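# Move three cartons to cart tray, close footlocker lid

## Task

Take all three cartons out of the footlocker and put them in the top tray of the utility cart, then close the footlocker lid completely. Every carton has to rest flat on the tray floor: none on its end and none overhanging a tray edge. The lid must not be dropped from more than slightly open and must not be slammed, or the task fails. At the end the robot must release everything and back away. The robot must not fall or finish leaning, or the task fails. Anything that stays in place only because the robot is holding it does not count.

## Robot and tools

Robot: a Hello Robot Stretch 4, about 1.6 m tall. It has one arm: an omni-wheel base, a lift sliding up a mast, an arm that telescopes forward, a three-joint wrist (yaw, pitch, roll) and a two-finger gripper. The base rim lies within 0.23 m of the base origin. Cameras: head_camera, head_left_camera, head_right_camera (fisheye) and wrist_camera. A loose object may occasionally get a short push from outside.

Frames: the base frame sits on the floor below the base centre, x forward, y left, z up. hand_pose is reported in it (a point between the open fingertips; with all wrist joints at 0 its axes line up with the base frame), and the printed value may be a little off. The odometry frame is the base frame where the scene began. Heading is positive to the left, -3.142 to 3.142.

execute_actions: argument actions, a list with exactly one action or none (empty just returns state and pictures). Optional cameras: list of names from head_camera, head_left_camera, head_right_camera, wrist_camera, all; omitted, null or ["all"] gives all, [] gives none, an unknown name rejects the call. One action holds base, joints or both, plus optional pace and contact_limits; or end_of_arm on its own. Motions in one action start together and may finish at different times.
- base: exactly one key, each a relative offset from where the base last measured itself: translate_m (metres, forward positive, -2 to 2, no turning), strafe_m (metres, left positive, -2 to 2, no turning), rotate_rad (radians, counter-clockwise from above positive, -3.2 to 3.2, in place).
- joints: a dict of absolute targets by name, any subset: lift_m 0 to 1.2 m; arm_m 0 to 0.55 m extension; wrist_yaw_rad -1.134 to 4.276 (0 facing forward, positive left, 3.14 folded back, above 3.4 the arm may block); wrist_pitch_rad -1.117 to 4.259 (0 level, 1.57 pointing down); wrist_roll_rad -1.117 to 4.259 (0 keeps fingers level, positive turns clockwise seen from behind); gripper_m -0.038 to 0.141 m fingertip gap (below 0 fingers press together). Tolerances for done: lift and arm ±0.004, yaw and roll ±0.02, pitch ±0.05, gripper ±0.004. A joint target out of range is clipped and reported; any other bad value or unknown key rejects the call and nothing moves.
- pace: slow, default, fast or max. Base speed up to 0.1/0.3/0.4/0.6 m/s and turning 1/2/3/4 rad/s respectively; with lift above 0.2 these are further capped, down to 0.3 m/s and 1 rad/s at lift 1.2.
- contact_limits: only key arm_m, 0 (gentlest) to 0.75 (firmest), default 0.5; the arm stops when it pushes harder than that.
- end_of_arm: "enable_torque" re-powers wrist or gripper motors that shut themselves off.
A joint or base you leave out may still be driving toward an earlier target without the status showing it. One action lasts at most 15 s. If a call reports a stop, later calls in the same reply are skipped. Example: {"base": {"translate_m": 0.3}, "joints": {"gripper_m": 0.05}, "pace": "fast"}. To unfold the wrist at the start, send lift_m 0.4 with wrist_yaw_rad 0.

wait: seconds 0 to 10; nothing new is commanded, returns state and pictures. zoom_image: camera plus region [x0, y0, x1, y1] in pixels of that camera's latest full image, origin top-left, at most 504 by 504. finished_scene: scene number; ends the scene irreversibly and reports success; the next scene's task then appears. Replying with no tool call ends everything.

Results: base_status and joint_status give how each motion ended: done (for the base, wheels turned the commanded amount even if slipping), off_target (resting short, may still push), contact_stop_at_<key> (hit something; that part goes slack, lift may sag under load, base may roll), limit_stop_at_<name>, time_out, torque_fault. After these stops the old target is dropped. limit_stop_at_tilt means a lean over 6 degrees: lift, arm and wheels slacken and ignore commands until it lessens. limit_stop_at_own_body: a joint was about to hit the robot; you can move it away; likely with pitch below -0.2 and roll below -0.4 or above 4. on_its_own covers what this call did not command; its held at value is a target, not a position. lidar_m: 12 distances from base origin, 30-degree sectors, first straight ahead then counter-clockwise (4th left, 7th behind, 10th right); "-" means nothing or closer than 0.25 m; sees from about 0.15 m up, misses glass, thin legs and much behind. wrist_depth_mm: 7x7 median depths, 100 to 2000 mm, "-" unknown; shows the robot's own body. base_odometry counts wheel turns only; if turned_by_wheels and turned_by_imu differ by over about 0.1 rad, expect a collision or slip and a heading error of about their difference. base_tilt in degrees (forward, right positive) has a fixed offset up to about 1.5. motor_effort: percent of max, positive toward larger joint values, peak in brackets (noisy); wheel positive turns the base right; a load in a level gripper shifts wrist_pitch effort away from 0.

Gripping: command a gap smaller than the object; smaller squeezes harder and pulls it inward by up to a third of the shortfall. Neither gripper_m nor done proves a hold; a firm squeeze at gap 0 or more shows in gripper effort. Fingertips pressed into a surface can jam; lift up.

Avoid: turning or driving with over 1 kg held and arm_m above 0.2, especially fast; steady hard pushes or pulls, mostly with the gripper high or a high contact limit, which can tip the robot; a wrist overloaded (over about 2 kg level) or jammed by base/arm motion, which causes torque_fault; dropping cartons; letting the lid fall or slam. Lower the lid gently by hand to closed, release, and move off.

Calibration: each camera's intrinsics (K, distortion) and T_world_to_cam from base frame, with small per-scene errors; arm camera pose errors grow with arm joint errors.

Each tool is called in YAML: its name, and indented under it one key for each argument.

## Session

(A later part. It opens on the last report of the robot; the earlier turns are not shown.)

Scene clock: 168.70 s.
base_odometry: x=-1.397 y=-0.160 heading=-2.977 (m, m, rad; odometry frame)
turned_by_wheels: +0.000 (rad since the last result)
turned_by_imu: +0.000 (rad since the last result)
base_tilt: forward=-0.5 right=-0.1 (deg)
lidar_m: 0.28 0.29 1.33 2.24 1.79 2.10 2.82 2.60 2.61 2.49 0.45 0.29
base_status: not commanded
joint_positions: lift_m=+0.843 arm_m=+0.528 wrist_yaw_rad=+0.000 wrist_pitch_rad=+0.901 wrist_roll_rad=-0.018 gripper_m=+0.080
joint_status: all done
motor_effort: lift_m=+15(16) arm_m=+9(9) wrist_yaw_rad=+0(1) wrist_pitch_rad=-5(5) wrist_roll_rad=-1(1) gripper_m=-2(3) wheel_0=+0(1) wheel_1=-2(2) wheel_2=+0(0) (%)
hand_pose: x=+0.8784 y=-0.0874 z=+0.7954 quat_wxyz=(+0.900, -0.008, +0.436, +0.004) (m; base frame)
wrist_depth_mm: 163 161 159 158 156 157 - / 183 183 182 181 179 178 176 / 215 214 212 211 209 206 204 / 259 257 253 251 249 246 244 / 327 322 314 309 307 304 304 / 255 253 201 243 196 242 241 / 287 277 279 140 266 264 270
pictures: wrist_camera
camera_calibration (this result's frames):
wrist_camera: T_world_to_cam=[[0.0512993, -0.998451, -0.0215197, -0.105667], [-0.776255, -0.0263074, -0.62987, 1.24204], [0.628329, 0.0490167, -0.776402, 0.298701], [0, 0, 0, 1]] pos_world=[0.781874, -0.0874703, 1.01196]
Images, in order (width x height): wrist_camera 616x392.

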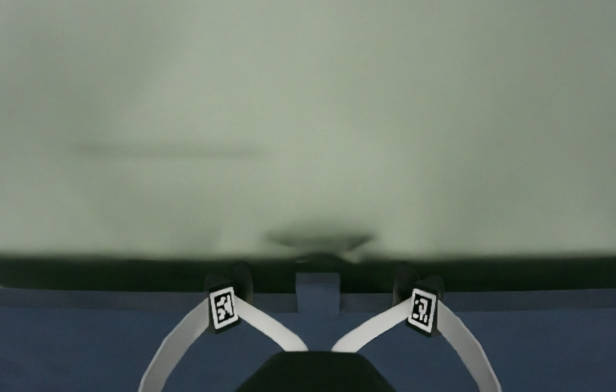

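execute_actions:
  actions:
    - {"joints":{"lift_m":0.836},"pace":"slow"}
  cameras: []

execute_actions:
  actions:
    - {"joints":{"gripper_m":-0.03}}
  cameras: []

execute_actions:
  actions:
    - {"base":{"translate_m":-0.118},"joints":{"lift_m":0.846},"pace":"slow"}
  cameras: ["wrist_camera"]

execute_actions:
  actions:
    - {"joints":{"arm_m":0.408,"lift_m":0.834},"pace":"slow"}
  cameras: []

execute_actions:
  actions:
    - {"joints":{"arm_m":0.35,"lift_m":0.815},"pace":"slow"}
  cameras: []

execute_actions:
  actions:
    - {"joints":{"arm_m":0.296,"lift_m":0.788},"pace":"slow"}
  cameras: ["wrist_camera"]

Scene clock: 169.63 s.
base_odometry: x=-1.397 y=-0.160 heading=-2.977 (m, m, rad; odometry frame)
turned_by_wheels: +0.000 (rad since the last result)
turned_by_imu: +0.000 (rad since the last result)
base_tilt: forward=-0.5 right=-0.2 (deg)
lidar_m: 0.29 0.30 1.30 2.23 1.79 2.10 2.80 2.60 2.60 2.50 0.45 0.29
base_status: not commanded
joint_positions: lift_m=+0.837 arm_m=+0.528 wrist_yaw_rad=+0.000 wrist_pitch_rad=+0.899 wrist_roll_rad=-0.018 gripper_m=+0.080
joint_status: all done
motor_effort: lift_m=+12(14) arm_m=+9(9) wrist_yaw_rad=+2(1) wrist_pitch_rad=+3(3) wrist_roll_rad=+0(0) gripper_m=+0(1) wheel_0=+0(1) wheel_1=-2(2) wheel_2=+0(0) (%)
hand_pose: x=+0.8789 y=-0.0875 z=+0.7891 quat_wxyz=(+0.901, -0.008, +0.434, +0.004) (m; base frame)
wrist_depth_mm: 163 160 158 158 157 156 - / 182 182 181 180 178 176 175 / 213 211 211 210 207 204 203 / 255 254 251 249 246 244 242 / 320 317 300 296 303 300 297 / 251 248 198 238 198 237 237 / 282 272 277 140 262 258 264
pictures: none
No camera images: the call's "cameras" was empty. Leave "cameras" out to get every camera's image.

Scene clock: 171.43 s.
base_odometry: x=-1.397 y=-0.160 heading=-2.977 (m, m, rad; odometry frame)
turned_by_wheels: +0.000 (rad since the last result)
turned_by_imu: -0.001 (rad since the last result)
base_tilt: forward=-0.5 right=-0.1 (deg)
lidar_m: 0.29 0.30 1.30 2.24 1.78 2.09 2.81 2.61 2.60 2.49 0.44 0.27
base_status: not commanded
joint_positions: lift_m=+0.836 arm_m=+0.528 wrist_yaw_rad=+0.002 wrist_pitch_rad=+0.908 wrist_roll_rad=-0.018 gripper_m=-0.029
joint_status: all done
motor_effort: lift_m=+20(19) arm_m=+8(9) wrist_yaw_rad=-4(6) wrist_pitch_rad=-23(23) wrist_roll_rad=+0(1) gripper_m=-21(24) wheel_0=+0(0) wheel_1=-2(2) wheel_2=+0(0) (%)
hand_pose: x=+0.8771 y=-0.0871 z=+0.7869 quat_wxyz=(+0.899, -0.008, +0.438, +0.005) (m; base frame)
wrist_depth_mm: 165 163 161 159 158 158 - / 186 184 184 182 181 178 177 / 218 217 216 213 211 208 206 / 264 263 259 256 254 250 246 / 338 329 324 314 312 310 307 / 238 237 182 208 183 226 226 / 268 249 263 150 246 154 254
pictures: none
No camera images: the call's "cameras" was empty. Leave "cameras" out to get every camera's image.

Scene clock: 173.90 s.
base_odometry: x=-1.280 y=-0.141 heading=-2.977 (m, m, rad; odometry frame)
turned_by_wheels: +0.000 (rad since the last result)
turned_by_imu: -0.001 (rad since the last result)
base_tilt: forward=-0.5 right=-0.2 (deg)
lidar_m: 0.41 0.43 1.48 2.24 1.70 2.10 2.70 2.52 2.54 2.49 0.61 0.44
base_status: done
joint_positions: lift_m=+0.846 arm_m=+0.529 wrist_yaw_rad=+0.001 wrist_pitch_rad=+0.901 wrist_roll_rad=-0.018 gripper_m=-0.029
joint_status: all done
motor_effort: lift_m=+26(32) arm_m=+8(8) wrist_yaw_rad=-2(4) wrist_pitch_rad=-5(45) wrist_roll_rad=+0(0) gripper_m=-22(22) wheel_0=-1(8) wheel_1=-2(3) wheel_2=+1(13) (%)
hand_pose: x=+0.8785 y=-0.0873 z=+0.7975 quat_wxyz=(+0.900, -0.008, +0.436, +0.004) (m; base frame)
wrist_depth_mm: 289 285 281 278 276 276 277 / 324 320 320 317 315 312 309 / 377 379 375 370 366 364 359 / 455 452 445 436 442 433 430 / 580 564 554 539 539 535 530 / 241 240 182 207 182 228 229 / 342 293 340 151 300 213 315
pictures: wrist_camera
camera_calibration (this result's frames):
wrist_camera: T_world_to_cam=[[0.0522036, -0.998407, -0.0214269, -0.106352], [-0.776251, -0.0270707, -0.629843, 1.24338], [0.628259, 0.0495127, -0.776427, 0.300385], [0, 0, 0, 1]] pos_world=[0.782011, -0.0873963, 1.01408]
Images, in order (width x height): wrist_camera 616x392.

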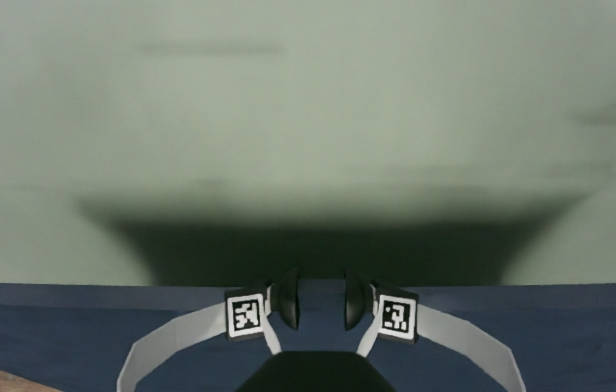

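Scene clock: 176.40 s.
base_odometry: x=-1.280 y=-0.141 heading=-2.977 (m, m, rad; odometry frame)
turned_by_wheels: +0.000 (rad since the last result)
turned_by_imu: -0.001 (rad since the last result)
base_tilt: forward=-0.5 right=-0.1 (deg)
lidar_m: 0.40 0.43 1.49 2.25 1.71 2.11 2.71 2.50 2.55 2.50 0.63 0.43
base_status: not commanded
joint_positions: lift_m=+0.834 arm_m=+0.410 wrist_yaw_rad=+0.000 wrist_pitch_rad=+0.908 wrist_roll_rad=-0.018 gripper_m=-0.029
joint_status: all done
motor_effort: lift_m=+22(25) arm_m=-10(10) wrist_yaw_rad=+2(2) wrist_pitch_rad=-23(30) wrist_roll_rad=+0(0) gripper_m=-28(28) wheel_0=-1(1) wheel_1=-1(1) wheel_2=+1(1) (%)
hand_pose: x=+0.7582 y=-0.0875 z=+0.7847 quat_wxyz=(+0.899, -0.008, +0.438, +0.004) (m; base frame)
wrist_depth_mm: 415 410 404 407 402 399 394 / 466 469 466 466 459 452 445 / 554 549 544 544 535 535 521 / 676 668 654 640 640 627 627 / 854 831 809 820 788 788 778 / 287 254 182 233 182 229 351 / 960 640 854 156 741 155 668
pictures: none
No camera images: the call's "cameras" was empty. Leave "cameras" out to get every camera's image.

Scene clock: 178.20 s.
base_odometry: x=-1.280 y=-0.141 heading=-2.977 (m, m, rad; odometry frame)
turned_by_wheels: +0.000 (rad since the last result)
turned_by_imu: -0.001 (rad since the last result)
base_tilt: forward=-0.5 right=-0.2 (deg)
lidar_m: 0.42 0.41 1.47 2.23 1.72 2.11 2.69 2.51 2.52 2.49 0.61 0.44
base_status: not commanded
joint_positions: lift_m=+0.815 arm_m=+0.352 wrist_yaw_rad=+0.000 wrist_pitch_rad=+0.908 wrist_roll_rad=-0.018 gripper_m=-0.029
joint_status: all done
on_its_own: wrist_pitch_rad is at rest, and its effort (-24) is outside its rest range (-23 to +23)
motor_effort: lift_m=+24(23) arm_m=-11(12) wrist_yaw_rad=+0(7) wrist_pitch_rad=-24(25) wrist_roll_rad=+0(0) gripper_m=-25(27) wheel_0=+0(1) wheel_1=-1(1) wheel_2=+0(1) (%)
hand_pose: x=+0.7004 y=-0.0873 z=+0.7655 quat_wxyz=(+0.899, -0.008, +0.439, +0.004) (m; base frame)
wrist_depth_mm: 484 477 469 462 459 462 455 / 544 544 525 535 530 525 517 / 634 634 621 621 621 609 609 / 768 759 750 750 741 732 723 / 960 960 946 931 917 917 917 / 976 668 182 232 183 228 668 / 931 621 878 878 866 155 647
pictures: none
No camera images: the call's "cameras" was empty. Leave "cameras" out to get every camera's image.

Scene clock: 179.97 s.
base_odometry: x=-1.280 y=-0.141 heading=-2.977 (m, m, rad; odometry frame)
turned_by_wheels: +0.000 (rad since the last result)
turned_by_imu: -0.001 (rad since the last result)
base_tilt: forward=-0.5 right=-0.1 (deg)
lidar_m: 0.40 0.41 1.49 2.23 1.68 2.10 2.71 2.51 2.53 2.51 0.60 0.43
base_status: not commanded
joint_positions: lift_m=+0.788 arm_m=+0.298 wrist_yaw_rad=+0.001 wrist_pitch_rad=+0.906 wrist_roll_rad=-0.018 gripper_m=-0.029
joint_status: all done
motor_effort: lift_m=+23(24) arm_m=-11(12) wrist_yaw_rad=-2(14) wrist_pitch_rad=-17(24) wrist_roll_rad=+1(0) gripper_m=-24(27) wheel_0=-1(1) wheel_1=-1(1) wheel_2=-2(3) (%)
hand_pose: x=+0.6469 y=-0.0873 z=+0.7390 quat_wxyz=(+0.899, -0.008, +0.437, +0.004) (m; base frame)
wrist_depth_mm: 544 530 521 517 512 517 512 / 603 603 597 597 585 580 574 / 707 715 707 691 683 676 676 / 854 866 842 820 809 809 798 / 976 976 946 946 917 627 580 / 946 640 181 203 183 227 627 / 917 603 878 878 854 155 621
pictures: wrist_camera
camera_calibration (this result's frames):
wrist_camera: T_world_to_cam=[[0.0521318, -0.998406, -0.0216471, -0.095305], [-0.778946, -0.0270891, -0.626506, 1.02605], [0.624921, 0.0495228, -0.779116, 0.404587], [0, 0, 0, 1]] pos_world=[0.551368, -0.0873947, 0.955982]
Images, in order (width x height): wrist_camera 616x392.

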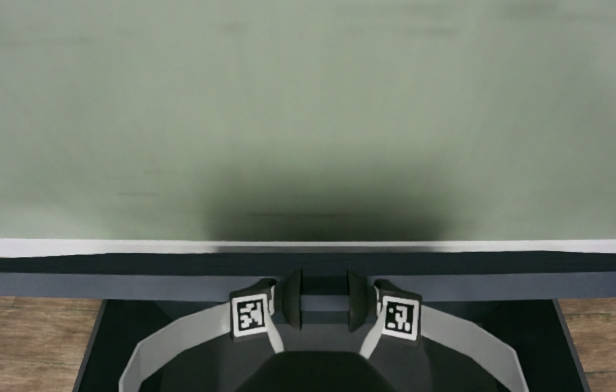

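Holding well; slightly tighter radius.

execute_actions:
  actions:
    - {"joints":{"arm_m":0.25,"lift_m":0.75},"pace":"slow"}
  cameras: []

execute_actions:
  actions:
    - {"joints":{"arm_m":0.204,"lift_m":0.71},"pace":"slow"}
  cameras: []

execute_actions:
  actions:
    - {"joints":{"arm_m":0.13,"lift_m":0.615},"pace":"slow"}
  cameras: []

execute_actions:
  actions:
    - {"joints":{"arm_m":0.083,"lift_m":0.505},"pace":"slow"}
  cameras: []

execute_actions:
  actions:
    - {"joints":{"arm_m":0.066,"lift_m":0.40},"pace":"slow"}
  cameras: ["wrist_camera"]

Scene clock: 181.70 s.
base_odometry: x=-1.280 y=-0.141 heading=-2.977 (m, m, rad; odometry frame)
turned_by_wheels: +0.000 (rad since the last result)
turned_by_imu: -0.001 (rad since the last result)
base_tilt: forward=-0.6 right=-0.2 (deg)
lidar_m: 0.40 0.42 1.46 2.23 1.70 2.09 2.70 2.52 2.52 2.49 0.58 0.43
base_status: not commanded
joint_positions: lift_m=+0.750 arm_m=+0.252 wrist_yaw_rad=-0.003 wrist_pitch_rad=+0.904 wrist_roll_rad=-0.018 gripper_m=-0.029
joint_status: all done
motor_effort: lift_m=+16(24) arm_m=-9(11) wrist_yaw_rad=+9(20) wrist_pitch_rad=-12(17) wrist_roll_rad=+0(0) gripper_m=-22(24) wheel_0=+0(1) wheel_1=+0(1) wheel_2=-5(5) (%)
hand_pose: x=+0.6007 y=-0.0879 z=+0.7019 quat_wxyz=(+0.900, -0.007, +0.437, +0.003) (m; base frame)
wrist_depth_mm: 585 580 574 559 554 559 554 / 654 647 647 647 640 634 634 / 768 768 759 750 732 741 741 / 917 904 904 904 891 866 866 / 342 338 336 332 327 312 303 / 904 597 182 211 183 224 585 / 854 597 842 151 820 430 580
pictures: none
No camera images: the call's "cameras" was empty. Leave "cameras" out to get every camera's image.

Scene clock: 183.33 s.
base_odometry: x=-1.280 y=-0.141 heading=-2.977 (m, m, rad; odometry frame)
turned_by_wheels: +0.000 (rad since the last result)
turned_by_imu: +0.000 (rad since the last result)
base_tilt: forward=-0.5 right=-0.1 (deg)
lidar_m: 0.40 0.43 1.47 2.24 1.71 2.10 2.70 2.52 2.52 2.49 0.60 0.42
base_status: not commanded
joint_positions: lift_m=+0.710 arm_m=+0.206 wrist_yaw_rad=+0.003 wrist_pitch_rad=+0.902 wrist_roll_rad=-0.018 gripper_m=-0.029
joint_status: all done
motor_effort: lift_m=+21(21) arm_m=-11(13) wrist_yaw_rad=-6(22) wrist_pitch_rad=-7(21) wrist_roll_rad=+0(0) gripper_m=-22(29) wheel_0=-1(1) wheel_1=+0(0) wheel_2=+0(6) (%)
hand_pose: x=+0.5560 y=-0.0870 z=+0.6618 quat_wxyz=(+0.900, -0.009, +0.436, +0.005) (m; base frame)
wrist_depth_mm: 634 621 615 609 615 603 603 / 707 699 699 707 683 683 668 / 842 831 831 809 798 798 778 / 931 597 585 569 564 549 544 / 281 282 282 279 277 271 267 / 891 603 181 204 183 224 559 / 683 597 798 154 788 433 580
pictures: none
No camera images: the call's "cameras" was empty. Leave "cameras" out to get every camera's image.

Scene clock: 185.33 s.
base_odometry: x=-1.280 y=-0.141 heading=-2.977 (m, m, rad; odometry frame)
turned_by_wheels: +0.000 (rad since the last result)
turned_by_imu: -0.001 (rad since the last result)
base_tilt: forward=-0.6 right=-0.2 (deg)
lidar_m: 0.40 0.44 1.48 2.23 1.69 2.12 2.70 2.52 2.53 2.50 0.59 0.45
base_status: not commanded
joint_positions: lift_m=+0.615 arm_m=+0.132 wrist_yaw_rad=+0.003 wrist_pitch_rad=+0.899 wrist_roll_rad=-0.018 gripper_m=-0.029
joint_status: all done
motor_effort: lift_m=+20(21) arm_m=-12(9) wrist_yaw_rad=-9(15) wrist_pitch_rad=+2(29) wrist_roll_rad=+0(0) gripper_m=-26(25) wheel_0=+1(1) wheel_1=+1(1) wheel_2=+1(4) (%)
hand_pose: x=+0.4828 y=-0.0869 z=+0.5675 quat_wxyz=(+0.901, -0.009, +0.434, +0.005) (m; base frame)
wrist_depth_mm: 707 699 691 683 676 676 668 / 798 798 788 778 778 768 759 / 878 569 544 535 525 521 521 / 359 351 349 343 338 336 332 / 257 256 254 252 250 246 244 / 492 683 182 204 182 228 559 / 512 603 707 156 699 415 585
pictures: none
No camera images: the call's "cameras" was empty. Leave "cameras" out to get every camera's image.

Scene clock: 187.10 s.
base_odometry: x=-1.280 y=-0.141 heading=-2.977 (m, m, rad; odometry frame)
turned_by_wheels: +0.000 (rad since the last result)
turned_by_imu: -0.001 (rad since the last result)
base_tilt: forward=-0.6 right=-0.1 (deg)
lidar_m: 0.41 0.43 1.48 2.23 1.70 2.09 2.71 2.51 2.54 2.49 0.62 0.43
base_status: not commanded
joint_positions: lift_m=+0.505 arm_m=+0.085 wrist_yaw_rad=+0.002 wrist_pitch_rad=+0.900 wrist_roll_rad=-0.018 gripper_m=-0.029
joint_status: all done
motor_effort: lift_m=+18(19) arm_m=-11(9) wrist_yaw_rad=-5(7) wrist_pitch_rad=+0(5) wrist_roll_rad=+0(1) gripper_m=-25(26) wheel_0=+0(1) wheel_1=+1(1) wheel_2=+1(1) (%)
hand_pose: x=+0.4354 y=-0.0871 z=+0.4575 quat_wxyz=(+0.901, -0.008, +0.435, +0.005) (m; base frame)
wrist_depth_mm: 759 750 732 732 723 723 715 / 676 496 484 473 462 455 455 / 377 368 362 355 349 345 345 / 297 293 289 286 282 277 273 / 245 244 242 239 237 233 231 / 504 654 182 208 182 627 585 / 345 319 345 155 320 228 301
pictures: none
No camera images: the call's "cameras" was empty. Leave "cameras" out to get every camera's image.

Scene clock: 188.83 s.
base_odometry: x=-1.280 y=-0.141 heading=-2.977 (m, m, rad; odometry frame)
turned_by_wheels: +0.000 (rad since the last result)
turned_by_imu: -0.001 (rad since the last result)
base_tilt: forward=-0.6 right=-0.1 (deg)
lidar_m: 0.40 0.42 1.45 2.22 1.71 2.11 2.70 2.51 2.51 2.50 0.61 0.43
base_status: not commanded
joint_positions: lift_m=+0.400 arm_m=+0.067 wrist_yaw_rad=-0.001 wrist_pitch_rad=+0.908 wrist_roll_rad=-0.018 gripper_m=-0.029
joint_status: all done
motor_effort: lift_m=+18(17) arm_m=-8(15) wrist_yaw_rad=+4(9) wrist_pitch_rad=-23(23) wrist_roll_rad=+0(0) gripper_m=-21(25) wheel_0=+0(0) wheel_1=+1(1) wheel_2=+1(1) (%)
hand_pose: x=+0.4158 y=-0.0876 z=+0.3511 quat_wxyz=(+0.899, -0.008, +0.438, +0.003) (m; base frame)
wrist_depth_mm: 421 418 407 404 394 384 382 / 359 353 345 342 334 330 330 / 307 301 297 294 290 286 282 / 271 267 263 258 256 251 250 / 239 236 235 231 229 227 224 / 253 274 182 210 183 247 246 / 421 362 410 154 359 241 377
pictures: wrist_camera
camera_calibration (this result's frames):
wrist_camera: T_world_to_cam=[[0.0502997, -0.998497, -0.0217471, -0.0911806], [-0.780221, -0.0256921, -0.624976, 0.603084], [0.623478, 0.0484036, -0.780341, 0.247779], [0, 0, 0, 1]] pos_world=[0.320641, -0.0875425, 0.568282]
Images, in order (width x height): wrist_camera 616x392.

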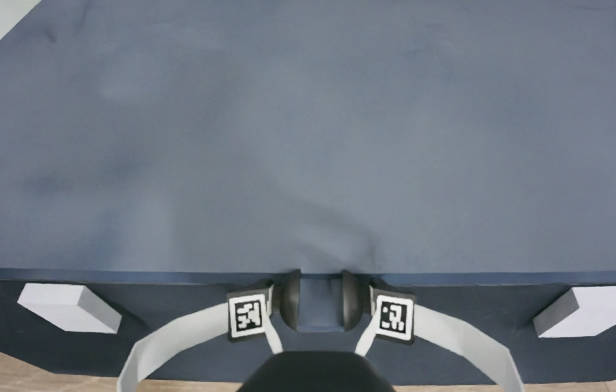

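execute_actions:
  actions:
    - {"joints":{"gripper_m":0.08,"arm_m":0.055},"pace":"slow"}
  cameras: []

execute_actions:
  actions:
    - {"base":{"translate_m":-0.3},"joints":{"wrist_pitch_rad":0.3},"pace":"fast"}
  cameras: ["wrist_camera"]

Scene clock: 192.63 s.
base_odometry: x=-1.280 y=-0.141 heading=-2.977 (m, m, rad; odometry frame)
turned_by_wheels: +0.000 (rad since the last result)
turned_by_imu: -0.002 (rad since the last result)
base_tilt: forward=-0.7 right=-0.1 (deg)
lidar_m: 0.39 0.42 1.48 2.22 1.71 2.10 2.70 2.53 2.53 2.49 0.59 0.44
base_status: not commanded
joint_positions: lift_m=+0.400 arm_m=+0.056 wrist_yaw_rad=-0.003 wrist_pitch_rad=+0.908 wrist_roll_rad=-0.018 gripper_m=+0.080
joint_status: all done
on_its_own: wrist_pitch_rad is at rest, and its effort (-25) is outside its rest range (-23 to +23)
motor_effort: lift_m=+18(17) arm_m=-7(15) wrist_yaw_rad=+11(11) wrist_pitch_rad=-25(25) wrist_roll_rad=+0(0) gripper_m=+1(24) wheel_0=+1(1) wheel_1=+0(0) wheel_2=-1(1) (%)
hand_pose: x=+0.4042 y=-0.0880 z=+0.3510 quat_wxyz=(+0.899, -0.007, +0.439, +0.002) (m; base frame)
wrist_depth_mm: 427 418 413 407 404 389 382 / 366 357 349 342 338 334 332 / 315 307 303 297 294 291 289 / 274 272 268 264 260 259 256 / 249 247 244 238 238 236 232 / 293 291 200 229 193 287 264 / 473 427 445 135 399 379 415
pictures: none
No camera images: the call's "cameras" was empty. Leave "cameras" out to get every camera's image.

Scene clock: 194.73 s.
base_odometry: x=-0.984 y=-0.092 heading=-2.977 (m, m, rad; odometry frame)
turned_by_wheels: +0.000 (rad since the last result)
turned_by_imu: -0.001 (rad since the last result)
base_tilt: forward=-0.6 right=-0.2 (deg)
lidar_m: 0.74 0.78 1.90 2.23 1.57 2.12 2.40 2.29 2.30 2.50 1.92 0.78
base_status: done
joint_positions: lift_m=+0.400 arm_m=+0.056 wrist_yaw_rad=+0.000 wrist_pitch_rad=+0.302 wrist_roll_rad=-0.018 gripper_m=+0.080
joint_status: all done
motor_effort: lift_m=+19(19) arm_m=-3(6) wrist_yaw_rad=+1(23) wrist_pitch_rad=-7(80) wrist_roll_rad=+0(0) gripper_m=+0(4) wheel_0=-1(6) wheel_1=+0(7) wheel_2=-2(14) (%)
hand_pose: x=+0.5018 y=-0.0874 z=+0.4925 quat_wxyz=(+0.989, -0.009, +0.151, +0.001) (m; base frame)
wrist_depth_mm: 976 991 976 960 976 960 931 / 1008 1025 1025 1008 991 991 976 / 1078 1098 1060 1042 1060 1042 1008 / 1160 1118 878 878 854 831 1060 / 1205 591 585 591 585 564 564 / 976 559 201 530 196 517 517 / 842 574 574 140 554 544 554
pictures: wrist_camera
camera_calibration (this result's frames):
wrist_camera: T_world_to_cam=[[0.0544989, -0.99845, 0.0113278, -0.110666], [-0.285856, -0.0264709, -0.957907, 0.674397], [0.956722, 0.0489667, -0.286856, -0.10577], [0, 0, 0, 1]] pos_world=[0.300004, -0.0874637, 0.616923]
Images, in order (width x height): wrist_camera 616x392.

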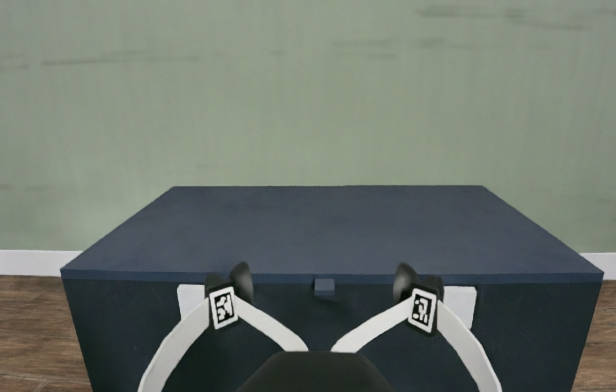

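finished_scene:
  scene: 2

The scene is finished: the task was done.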